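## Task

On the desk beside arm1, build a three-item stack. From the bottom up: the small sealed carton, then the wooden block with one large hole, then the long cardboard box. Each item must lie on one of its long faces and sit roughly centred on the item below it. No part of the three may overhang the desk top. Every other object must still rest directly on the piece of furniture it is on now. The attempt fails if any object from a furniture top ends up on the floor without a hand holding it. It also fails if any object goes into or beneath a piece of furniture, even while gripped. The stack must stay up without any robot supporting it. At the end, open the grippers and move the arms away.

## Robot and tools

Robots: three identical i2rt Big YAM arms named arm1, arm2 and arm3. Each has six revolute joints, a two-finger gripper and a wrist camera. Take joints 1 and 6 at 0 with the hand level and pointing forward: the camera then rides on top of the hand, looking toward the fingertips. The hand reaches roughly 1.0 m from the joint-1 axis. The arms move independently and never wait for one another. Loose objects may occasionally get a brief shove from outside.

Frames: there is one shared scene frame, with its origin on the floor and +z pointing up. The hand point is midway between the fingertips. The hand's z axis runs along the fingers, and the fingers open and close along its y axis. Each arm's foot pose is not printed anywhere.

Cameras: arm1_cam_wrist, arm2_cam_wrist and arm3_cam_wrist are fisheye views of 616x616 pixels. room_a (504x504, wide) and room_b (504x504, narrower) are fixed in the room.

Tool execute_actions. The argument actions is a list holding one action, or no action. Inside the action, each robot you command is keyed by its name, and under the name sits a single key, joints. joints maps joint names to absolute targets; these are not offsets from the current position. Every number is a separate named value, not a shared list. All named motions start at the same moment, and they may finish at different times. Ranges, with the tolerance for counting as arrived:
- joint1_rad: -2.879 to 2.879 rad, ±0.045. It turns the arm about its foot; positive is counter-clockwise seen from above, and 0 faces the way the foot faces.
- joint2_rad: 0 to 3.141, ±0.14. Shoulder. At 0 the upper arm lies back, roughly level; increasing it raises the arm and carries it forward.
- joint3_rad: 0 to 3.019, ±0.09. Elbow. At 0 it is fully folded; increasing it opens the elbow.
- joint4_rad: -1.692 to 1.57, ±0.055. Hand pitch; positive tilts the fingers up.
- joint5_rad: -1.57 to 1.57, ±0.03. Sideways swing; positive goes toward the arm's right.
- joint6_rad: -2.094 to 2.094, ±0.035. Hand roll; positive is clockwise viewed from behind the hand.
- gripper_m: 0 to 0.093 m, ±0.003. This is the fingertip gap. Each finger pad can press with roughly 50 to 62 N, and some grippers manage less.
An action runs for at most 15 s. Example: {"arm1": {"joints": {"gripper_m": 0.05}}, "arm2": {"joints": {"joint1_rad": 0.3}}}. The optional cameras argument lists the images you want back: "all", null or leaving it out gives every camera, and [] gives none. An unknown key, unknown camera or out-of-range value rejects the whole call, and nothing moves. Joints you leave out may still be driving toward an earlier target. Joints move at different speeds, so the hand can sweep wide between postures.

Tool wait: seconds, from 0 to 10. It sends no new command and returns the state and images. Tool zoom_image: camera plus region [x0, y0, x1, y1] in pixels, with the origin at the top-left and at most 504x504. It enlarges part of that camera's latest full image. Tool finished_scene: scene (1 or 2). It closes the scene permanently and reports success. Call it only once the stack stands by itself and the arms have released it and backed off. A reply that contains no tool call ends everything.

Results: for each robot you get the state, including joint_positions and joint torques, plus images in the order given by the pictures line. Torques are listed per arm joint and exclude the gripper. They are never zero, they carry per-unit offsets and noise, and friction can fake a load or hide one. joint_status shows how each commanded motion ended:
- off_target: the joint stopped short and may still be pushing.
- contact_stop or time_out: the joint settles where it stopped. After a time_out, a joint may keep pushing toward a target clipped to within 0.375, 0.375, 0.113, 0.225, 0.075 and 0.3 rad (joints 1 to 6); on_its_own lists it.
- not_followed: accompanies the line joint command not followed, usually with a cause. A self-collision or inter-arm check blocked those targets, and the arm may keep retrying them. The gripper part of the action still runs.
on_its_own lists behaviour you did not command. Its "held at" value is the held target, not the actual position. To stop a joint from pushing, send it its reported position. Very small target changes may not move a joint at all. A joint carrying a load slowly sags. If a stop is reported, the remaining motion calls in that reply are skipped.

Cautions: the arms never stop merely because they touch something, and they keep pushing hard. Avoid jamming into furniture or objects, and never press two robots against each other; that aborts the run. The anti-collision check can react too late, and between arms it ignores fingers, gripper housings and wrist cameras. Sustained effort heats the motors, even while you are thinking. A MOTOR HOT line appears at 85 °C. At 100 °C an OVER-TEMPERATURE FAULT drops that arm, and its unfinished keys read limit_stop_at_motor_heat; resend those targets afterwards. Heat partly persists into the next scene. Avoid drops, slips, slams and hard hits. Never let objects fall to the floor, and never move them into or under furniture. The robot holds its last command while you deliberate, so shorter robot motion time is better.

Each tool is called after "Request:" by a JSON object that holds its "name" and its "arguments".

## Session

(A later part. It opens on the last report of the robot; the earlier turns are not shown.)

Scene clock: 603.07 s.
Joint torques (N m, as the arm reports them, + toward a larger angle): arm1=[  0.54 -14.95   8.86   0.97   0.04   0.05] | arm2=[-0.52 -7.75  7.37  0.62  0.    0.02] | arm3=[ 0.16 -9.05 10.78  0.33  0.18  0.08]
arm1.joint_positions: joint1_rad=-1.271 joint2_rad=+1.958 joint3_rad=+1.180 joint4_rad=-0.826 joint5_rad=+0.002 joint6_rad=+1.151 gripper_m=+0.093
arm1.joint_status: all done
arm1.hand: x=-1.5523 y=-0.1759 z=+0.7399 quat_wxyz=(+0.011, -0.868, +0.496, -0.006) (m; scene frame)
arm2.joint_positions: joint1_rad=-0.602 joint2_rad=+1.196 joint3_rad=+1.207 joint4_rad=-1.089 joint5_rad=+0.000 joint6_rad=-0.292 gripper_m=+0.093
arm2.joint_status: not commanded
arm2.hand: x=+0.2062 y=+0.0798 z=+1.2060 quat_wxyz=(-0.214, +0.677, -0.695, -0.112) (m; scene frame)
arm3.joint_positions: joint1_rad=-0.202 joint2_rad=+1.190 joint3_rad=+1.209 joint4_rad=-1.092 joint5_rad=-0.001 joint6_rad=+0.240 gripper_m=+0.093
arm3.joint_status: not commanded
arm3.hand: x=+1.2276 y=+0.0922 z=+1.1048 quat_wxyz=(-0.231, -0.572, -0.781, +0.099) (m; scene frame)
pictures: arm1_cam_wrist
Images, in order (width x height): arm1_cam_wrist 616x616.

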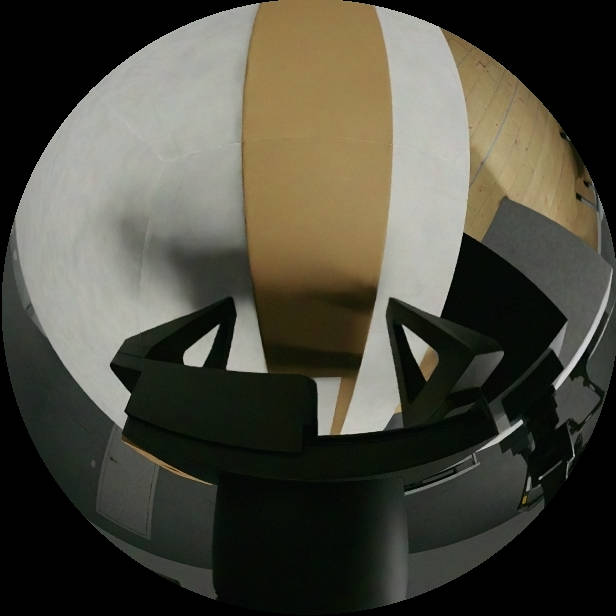

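Request:
{"name": "execute_actions", "arguments": {"actions": [{"arm1":{"joints":{"gripper_m":0.03}}}], "cameras": []}}

Request:
{"name": "execute_actions", "arguments": {"actions": [{"arm1":{"joints":{"joint2_rad":1.72,"joint3_rad":1.35,"joint4_rad":-1.21}}}], "cameras": []}}

Request:
{"name": "execute_actions", "arguments": {"actions": [{"arm1":{"joints":{"joint1_rad":-0.918,"joint6_rad":1.50,"joint2_rad":1.95,"joint3_rad":1.73,"joint4_rad":-1.35}}}], "cameras": ["arm1_cam_wrist","room_a"]}}

Scene clock: 617.77 s.
Joint torques (N m, as the arm reports them, + toward a larger angle): arm1=[  0.54 -14.9    8.88   0.96   0.06   0.03] | arm2=[-0.29 -8.02  7.46  0.76  0.    0.01] | arm3=[ 0.16 -9.04 10.78  0.33  0.18  0.08]
arm1.joint_positions: joint1_rad=-1.271 joint2_rad=+1.958 joint3_rad=+1.180 joint4_rad=-0.825 joint5_rad=+0.002 joint6_rad=+1.153 gripper_m=+0.049
arm1.joint_status: gripper_m off_target (ended at +0.049, target +0.030)
arm1.hand: x=-1.5524 y=-0.1760 z=+0.7399 quat_wxyz=(+0.011, -0.868, +0.497, -0.006) (m; scene frame)
arm2.joint_positions: joint1_rad=-0.602 joint2_rad=+1.196 joint3_rad=+1.207 joint4_rad=-1.089 joint5_rad=+0.000 joint6_rad=-0.292 gripper_m=+0.093
arm2.joint_status: not commanded
arm2.hand: x=+0.2062 y=+0.0798 z=+1.2060 quat_wxyz=(-0.214, +0.677, -0.695, -0.112) (m; scene frame)
arm3.joint_positions: joint1_rad=-0.202 joint2_rad=+1.190 joint3_rad=+1.209 joint4_rad=-1.092 joint5_rad=-0.001 joint6_rad=+0.240 gripper_m=+0.093
arm3.joint_status: not commanded
arm3.hand: x=+1.2276 y=+0.0922 z=+1.1048 quat_wxyz=(-0.231, -0.572, -0.781, +0.099) (m; scene frame)
pictures: none
No camera images: the call's "cameras" was empty. Leave "cameras" out to get every camera's image.

Scene clock: 619.03 s.
Joint torques (N m, as the arm reports them, + toward a larger angle): arm1=[  0.53 -11.9   11.31  -0.21   0.06   0.03] | arm2=[ 0.44 -7.5   7.37  0.72 -0.01 -0.02] | arm3=[ 0.14 -9.06 10.79  0.33  0.19  0.08]
arm1.joint_positions: joint1_rad=-1.271 joint2_rad=+1.707 joint3_rad=+1.338 joint4_rad=-1.195 joint5_rad=+0.002 joint6_rad=+1.153 gripper_m=+0.049
arm1.joint_status: all done
arm1.hand: x=-1.5570 y=-0.1781 z=+0.9109 quat_wxyz=(+0.000, -0.868, +0.497, +0.010) (m; scene frame)
arm2.joint_positions: joint1_rad=-0.602 joint2_rad=+1.196 joint3_rad=+1.207 joint4_rad=-1.089 joint5_rad=+0.000 joint6_rad=-0.292 gripper_m=+0.093
arm2.joint_status: not commanded
arm2.hand: x=+0.2062 y=+0.0798 z=+1.2060 quat_wxyz=(-0.214, +0.677, -0.695, -0.112) (m; scene frame)
arm3.joint_positions: joint1_rad=-0.202 joint2_rad=+1.190 joint3_rad=+1.209 joint4_rad=-1.092 joint5_rad=-0.001 joint6_rad=+0.240 gripper_m=+0.093
arm3.joint_status: not commanded
arm3.hand: x=+1.2276 y=+0.0922 z=+1.1048 quat_wxyz=(-0.231, -0.572, -0.781, +0.099) (m; scene frame)
pictures: none
No camera images: the call's "cameras" was empty. Leave "cameras" out to get every camera's image.

Scene clock: 620.47 s.
Joint torques (N m, as the arm reports them, + toward a larger angle): arm1=[  0.28 -17.48  13.81  -0.35   0.22   0.05] | arm2=[ 0.08 -8.15  7.28  0.59  0.    0.02] | arm3=[ 0.17 -9.06 10.79  0.33  0.19  0.08]
arm1.joint_positions: joint1_rad=-0.922 joint2_rad=+1.957 joint3_rad=+1.691 joint4_rad=-1.336 joint5_rad=-0.002 joint6_rad=+1.491 gripper_m=+0.049
arm1.joint_status: all done
arm1.hand: x=-1.5887 y=-0.3845 z=+0.9062 quat_wxyz=(+0.013, -0.870, +0.492, -0.003) (m; scene frame)
arm2.joint_positions: joint1_rad=-0.602 joint2_rad=+1.196 joint3_rad=+1.207 joint4_rad=-1.089 joint5_rad=+0.000 joint6_rad=-0.292 gripper_m=+0.093
arm2.joint_status: not commanded
arm2.hand: x=+0.2062 y=+0.0798 z=+1.2060 quat_wxyz=(-0.214, +0.677, -0.695, -0.112) (m; scene frame)
arm3.joint_positions: joint1_rad=-0.202 joint2_rad=+1.190 joint3_rad=+1.209 joint4_rad=-1.092 joint5_rad=-0.001 joint6_rad=+0.240 gripper_m=+0.093
arm3.joint_status: not commanded
arm3.hand: x=+1.2276 y=+0.0922 z=+1.1048 quat_wxyz=(-0.231, -0.572, -0.781, +0.099) (m; scene frame)
pictures: arm1_cam_wrist, room_a
Images, in order (width x height): arm1_cam_wrist 616x616, room_a 504x504.

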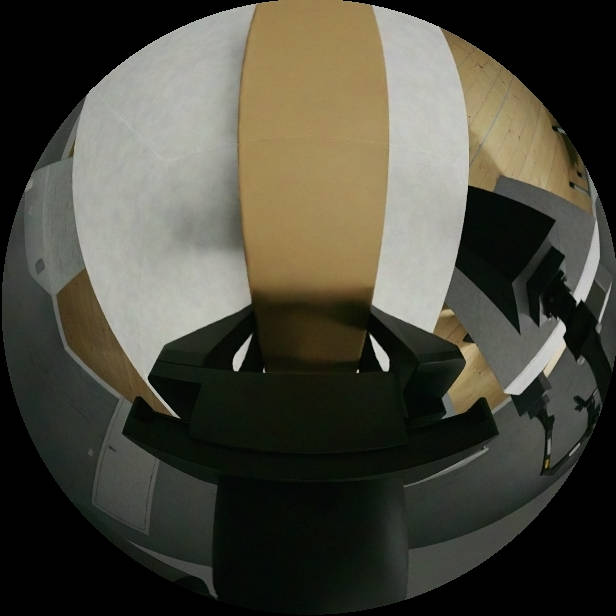

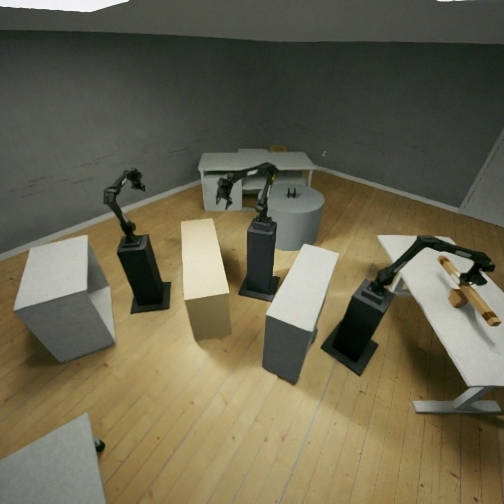

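Request:
{"name": "execute_actions", "arguments": {"actions": [{"arm1":{"joints":{"joint1_rad":-0.903,"joint2_rad":2.048,"joint4_rad":-1.213}}}], "cameras": ["arm1_cam_wrist","room_a"]}}

Request:
{"name": "zoom_image", "arguments": {"camera": "room_a", "region": [414, 250, 504, 340]}}

Scene clock: 627.97 s.
Joint torques (N m, as the arm reports them, + toward a larger angle): arm1=[  0.44 -17.33  13.63   0.94   0.22   0.04] | arm2=[-0.47 -7.58  7.17  0.68 -0.01  0.01] | arm3=[ 0.16 -9.08 10.78  0.33  0.19  0.08]
arm1.joint_positions: joint1_rad=-0.912 joint2_rad=+2.044 joint3_rad=+1.691 joint4_rad=-1.228 joint5_rad=-0.002 joint6_rad=+1.491 gripper_m=+0.049
arm1.joint_status: all done
arm1.hand: x=-1.6068 y=-0.3996 z=+0.8556 quat_wxyz=(+0.005, -0.873, +0.488, +0.003) (m; scene frame)
arm2.joint_positions: joint1_rad=-0.602 joint2_rad=+1.196 joint3_rad=+1.207 joint4_rad=-1.089 joint5_rad=+0.000 joint6_rad=-0.292 gripper_m=+0.093
arm2.joint_status: not commanded
arm2.hand: x=+0.2062 y=+0.0798 z=+1.2060 quat_wxyz=(-0.214, +0.677, -0.695, -0.112) (m; scene frame)
arm3.joint_positions: joint1_rad=-0.202 joint2_rad=+1.190 joint3_rad=+1.209 joint4_rad=-1.092 joint5_rad=-0.001 joint6_rad=+0.240 gripper_m=+0.093
arm3.joint_status: not commanded
arm3.hand: x=+1.2276 y=+0.0922 z=+1.1048 quat_wxyz=(-0.231, -0.572, -0.781, +0.099) (m; scene frame)
pictures: arm1_cam_wrist, room_a
Images, in order (width x height): arm1_cam_wrist 616x616, room_a 504x504.

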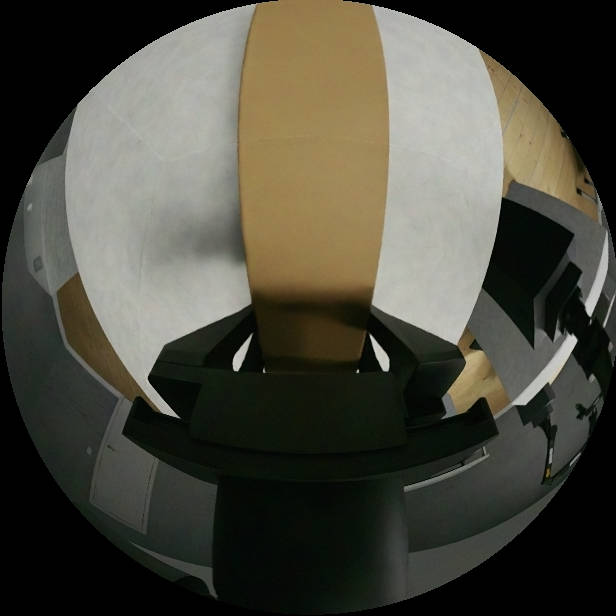

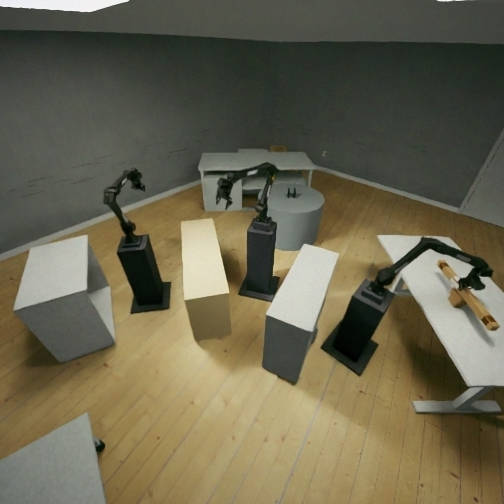

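Region (414, 250, 504, 340) of room_a's 504x504 image, scaled by 5.600, with more detail than that image has.

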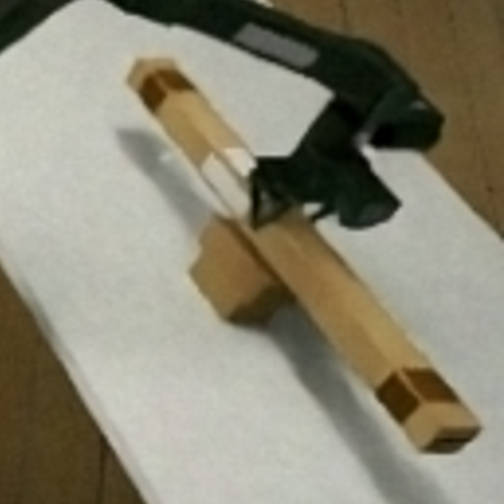

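Request:
{"name": "execute_actions", "arguments": {"actions": [{"arm1":{"joints":{"joint2_rad":2.1}}}], "cameras": ["room_a"]}}

Request:
{"name": "zoom_image", "arguments": {"camera": "room_a", "region": [414, 250, 504, 340]}}

Scene clock: 633.70 s.
Joint torques (N m, as the arm reports them, + toward a larger angle): arm1=[  0.49 -15.94  13.14   0.79   0.21   0.04] | arm2=[-0.26 -7.71  7.31  0.59 -0.03  0.  ] | arm3=[ 0.15 -9.02 10.79  0.33  0.18  0.08]
arm1.joint_positions: joint1_rad=-0.912 joint2_rad=+2.073 joint3_rad=+1.695 joint4_rad=-1.225 joint5_rad=-0.002 joint6_rad=+1.492 gripper_m=+0.049
arm1.joint_status: all done
arm1.hand: x=-1.6066 y=-0.3993 z=+0.8399 quat_wxyz=(+0.014, -0.872, +0.489, -0.003) (m; scene frame)
arm2.joint_positions: joint1_rad=-0.602 joint2_rad=+1.196 joint3_rad=+1.207 joint4_rad=-1.089 joint5_rad=+0.000 joint6_rad=-0.292 gripper_m=+0.093
arm2.joint_status: not commanded
arm2.hand: x=+0.2062 y=+0.0798 z=+1.2060 quat_wxyz=(-0.214, +0.677, -0.695, -0.112) (m; scene frame)
arm3.joint_positions: joint1_rad=-0.202 joint2_rad=+1.190 joint3_rad=+1.209 joint4_rad=-1.092 joint5_rad=-0.001 joint6_rad=+0.240 gripper_m=+0.093
arm3.joint_status: not commanded
arm3.hand: x=+1.2276 y=+0.0922 z=+1.1048 quat_wxyz=(-0.231, -0.572, -0.781, +0.099) (m; scene frame)
pictures: room_a
Images, in order (width x height): room_a 504x504.

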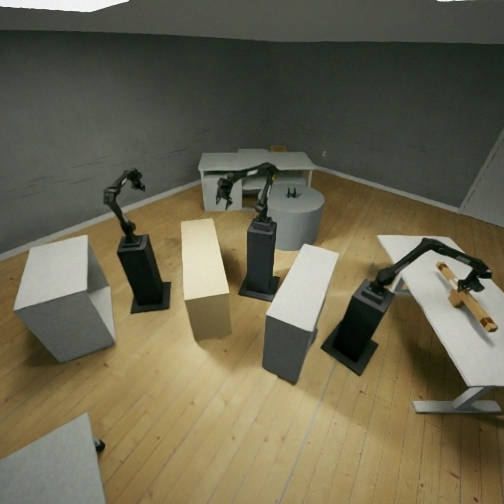

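Region (414, 250, 504, 340) of room_a's 504x504 image, scaled by 5.600, with more detail than that image has.

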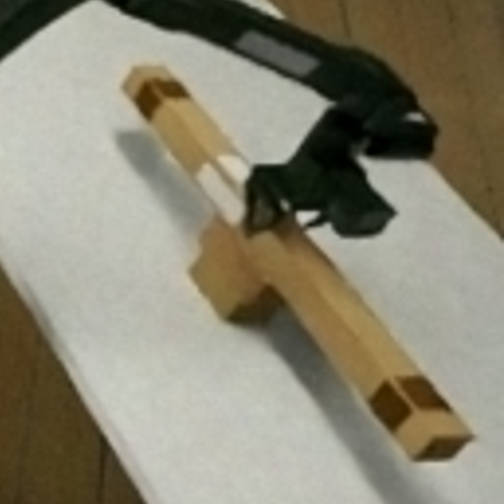

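Contact at the expected height. Release and lift.

Request:
{"name": "execute_actions", "arguments": {"actions": [{"arm1":{"joints":{"gripper_m":0.093,"joint2_rad":2.07}}}], "cameras": ["arm1_cam_wrist"]}}

Request:
{"name": "execute_actions", "arguments": {"actions": [{"arm1":{"joints":{"joint2_rad":1.7,"joint4_rad":-1.57}}}]}}

Request:
{"name": "zoom_image", "arguments": {"camera": "room_a", "region": [394, 230, 504, 340]}}

Scene clock: 639.70 s.
Joint torques (N m, as the arm reports them, + toward a larger angle): arm1=[  0.44 -18.02  13.14   0.79   0.21   0.04] | arm2=[ 0.11 -7.63  7.44  0.81 -0.02  0.02] | arm3=[ 0.15 -9.04 10.79  0.33  0.18  0.08]
arm1.joint_positions: joint1_rad=-0.912 joint2_rad=+2.073 joint3_rad=+1.695 joint4_rad=-1.225 joint5_rad=-0.002 joint6_rad=+1.492 gripper_m=+0.093
arm1.joint_status: all done
arm1.hand: x=-1.6066 y=-0.3993 z=+0.8399 quat_wxyz=(+0.014, -0.872, +0.489, -0.003) (m; scene frame)
arm2.joint_positions: joint1_rad=-0.602 joint2_rad=+1.196 joint3_rad=+1.207 joint4_rad=-1.089 joint5_rad=+0.000 joint6_rad=-0.292 gripper_m=+0.093
arm2.joint_status: not commanded
arm2.hand: x=+0.2062 y=+0.0798 z=+1.2060 quat_wxyz=(-0.214, +0.677, -0.695, -0.112) (m; scene frame)
arm3.joint_positions: joint1_rad=-0.202 joint2_rad=+1.190 joint3_rad=+1.209 joint4_rad=-1.092 joint5_rad=-0.001 joint6_rad=+0.240 gripper_m=+0.093
arm3.joint_status: not commanded
arm3.hand: x=+1.2276 y=+0.0922 z=+1.1048 quat_wxyz=(-0.231, -0.572, -0.781, +0.099) (m; scene frame)
pictures: arm1_cam_wrist
Images, in order (width x height): arm1_cam_wrist 616x616.

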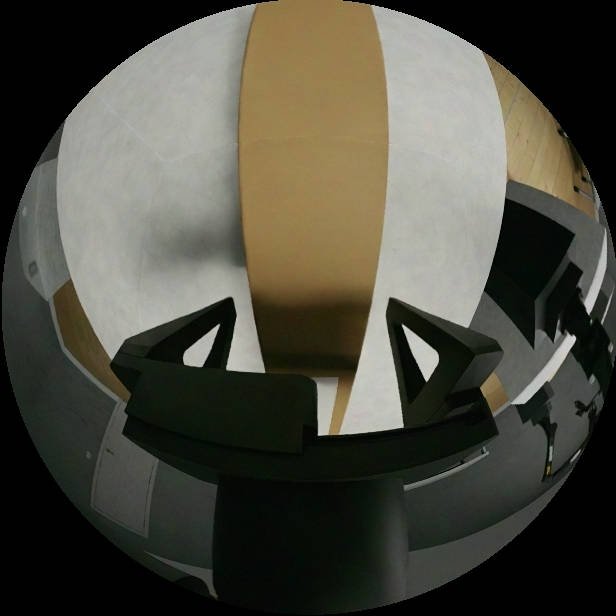

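Scene clock: 641.27 s.
Joint torques (N m, as the arm reports them, + toward a larger angle): arm1=[  0.5  -12.34  11.83  -0.13   0.21   0.02] | arm2=[ 0.13 -7.52  7.38  0.71  0.    0.  ] | arm3=[ 0.14 -9.07 10.78  0.33  0.18  0.09]
arm1.joint_positions: joint1_rad=-0.912 joint2_rad=+1.689 joint3_rad=+1.719 joint4_rad=-1.557 joint5_rad=-0.002 joint6_rad=+1.492 gripper_m=+0.093
arm1.joint_status: all done
arm1.hand: x=-1.5296 y=-0.3631 z=+1.0606 quat_wxyz=(-0.018, -0.872, +0.488, +0.018) (m; scene frame)
arm2.joint_positions: joint1_rad=-0.602 joint2_rad=+1.196 joint3_rad=+1.207 joint4_rad=-1.089 joint5_rad=+0.000 joint6_rad=-0.292 gripper_m=+0.093
arm2.joint_status: not commanded
arm2.hand: x=+0.2062 y=+0.0798 z=+1.2060 quat_wxyz=(-0.214, +0.677, -0.695, -0.112) (m; scene frame)
arm3.joint_positions: joint1_rad=-0.202 joint2_rad=+1.190 joint3_rad=+1.209 joint4_rad=-1.092 joint5_rad=-0.001 joint6_rad=+0.240 gripper_m=+0.093
arm3.joint_status: not commanded
arm3.hand: x=+1.2276 y=+0.0922 z=+1.1048 quat_wxyz=(-0.231, -0.572, -0.781, +0.099) (m; scene frame)
pictures: arm1_cam_wrist, arm2_cam_wrist, arm3_cam_wrist, room_a, room_b
Images, in order (width x height): arm1_cam_wrist 616x616, arm2_cam_wrist 616x616, arm3_cam_wrist 616x616, room_a 504x504, room_b 504x504.

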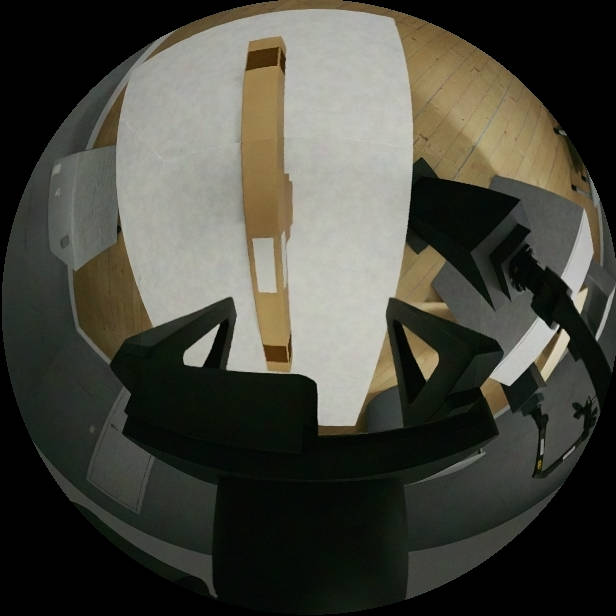

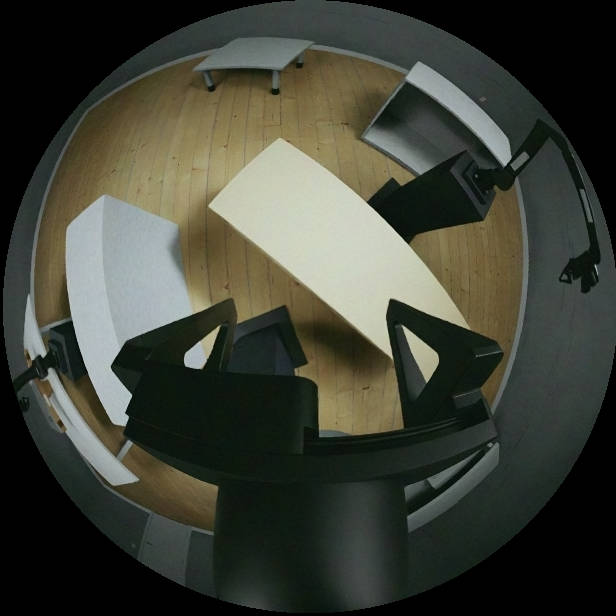

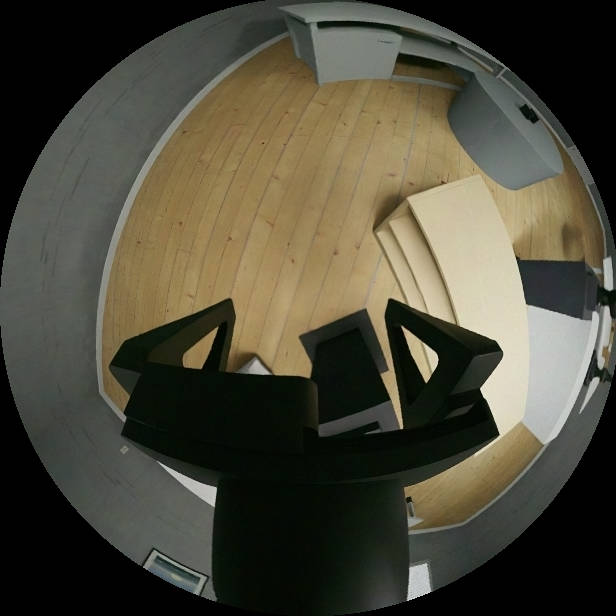

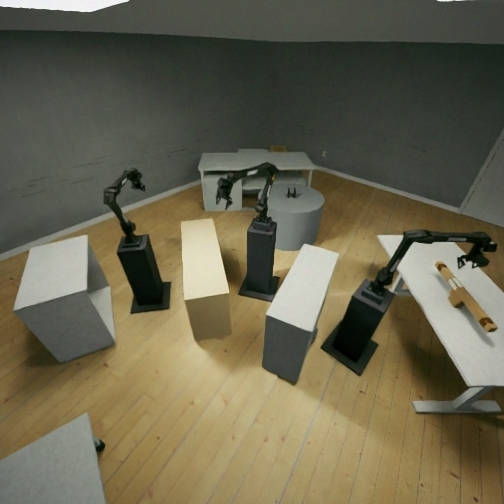

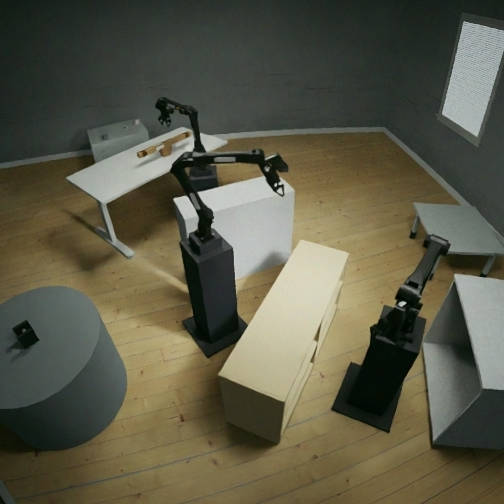

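Region (394, 230, 504, 340) of room_a's 504x504 image, scaled by 4.582, with more detail than that image has.

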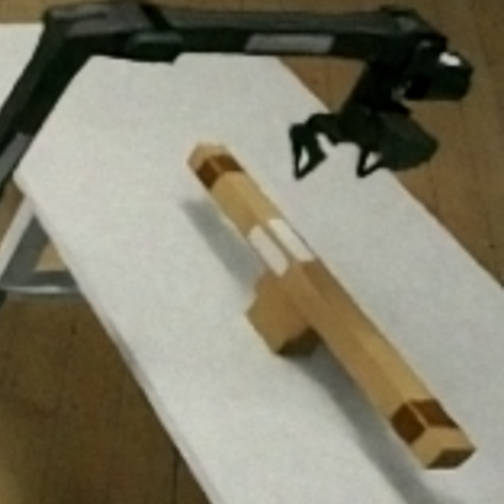

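Request:
{"name": "finished_scene", "arguments": {"scene": 1}}

The scene is finished: the task was done.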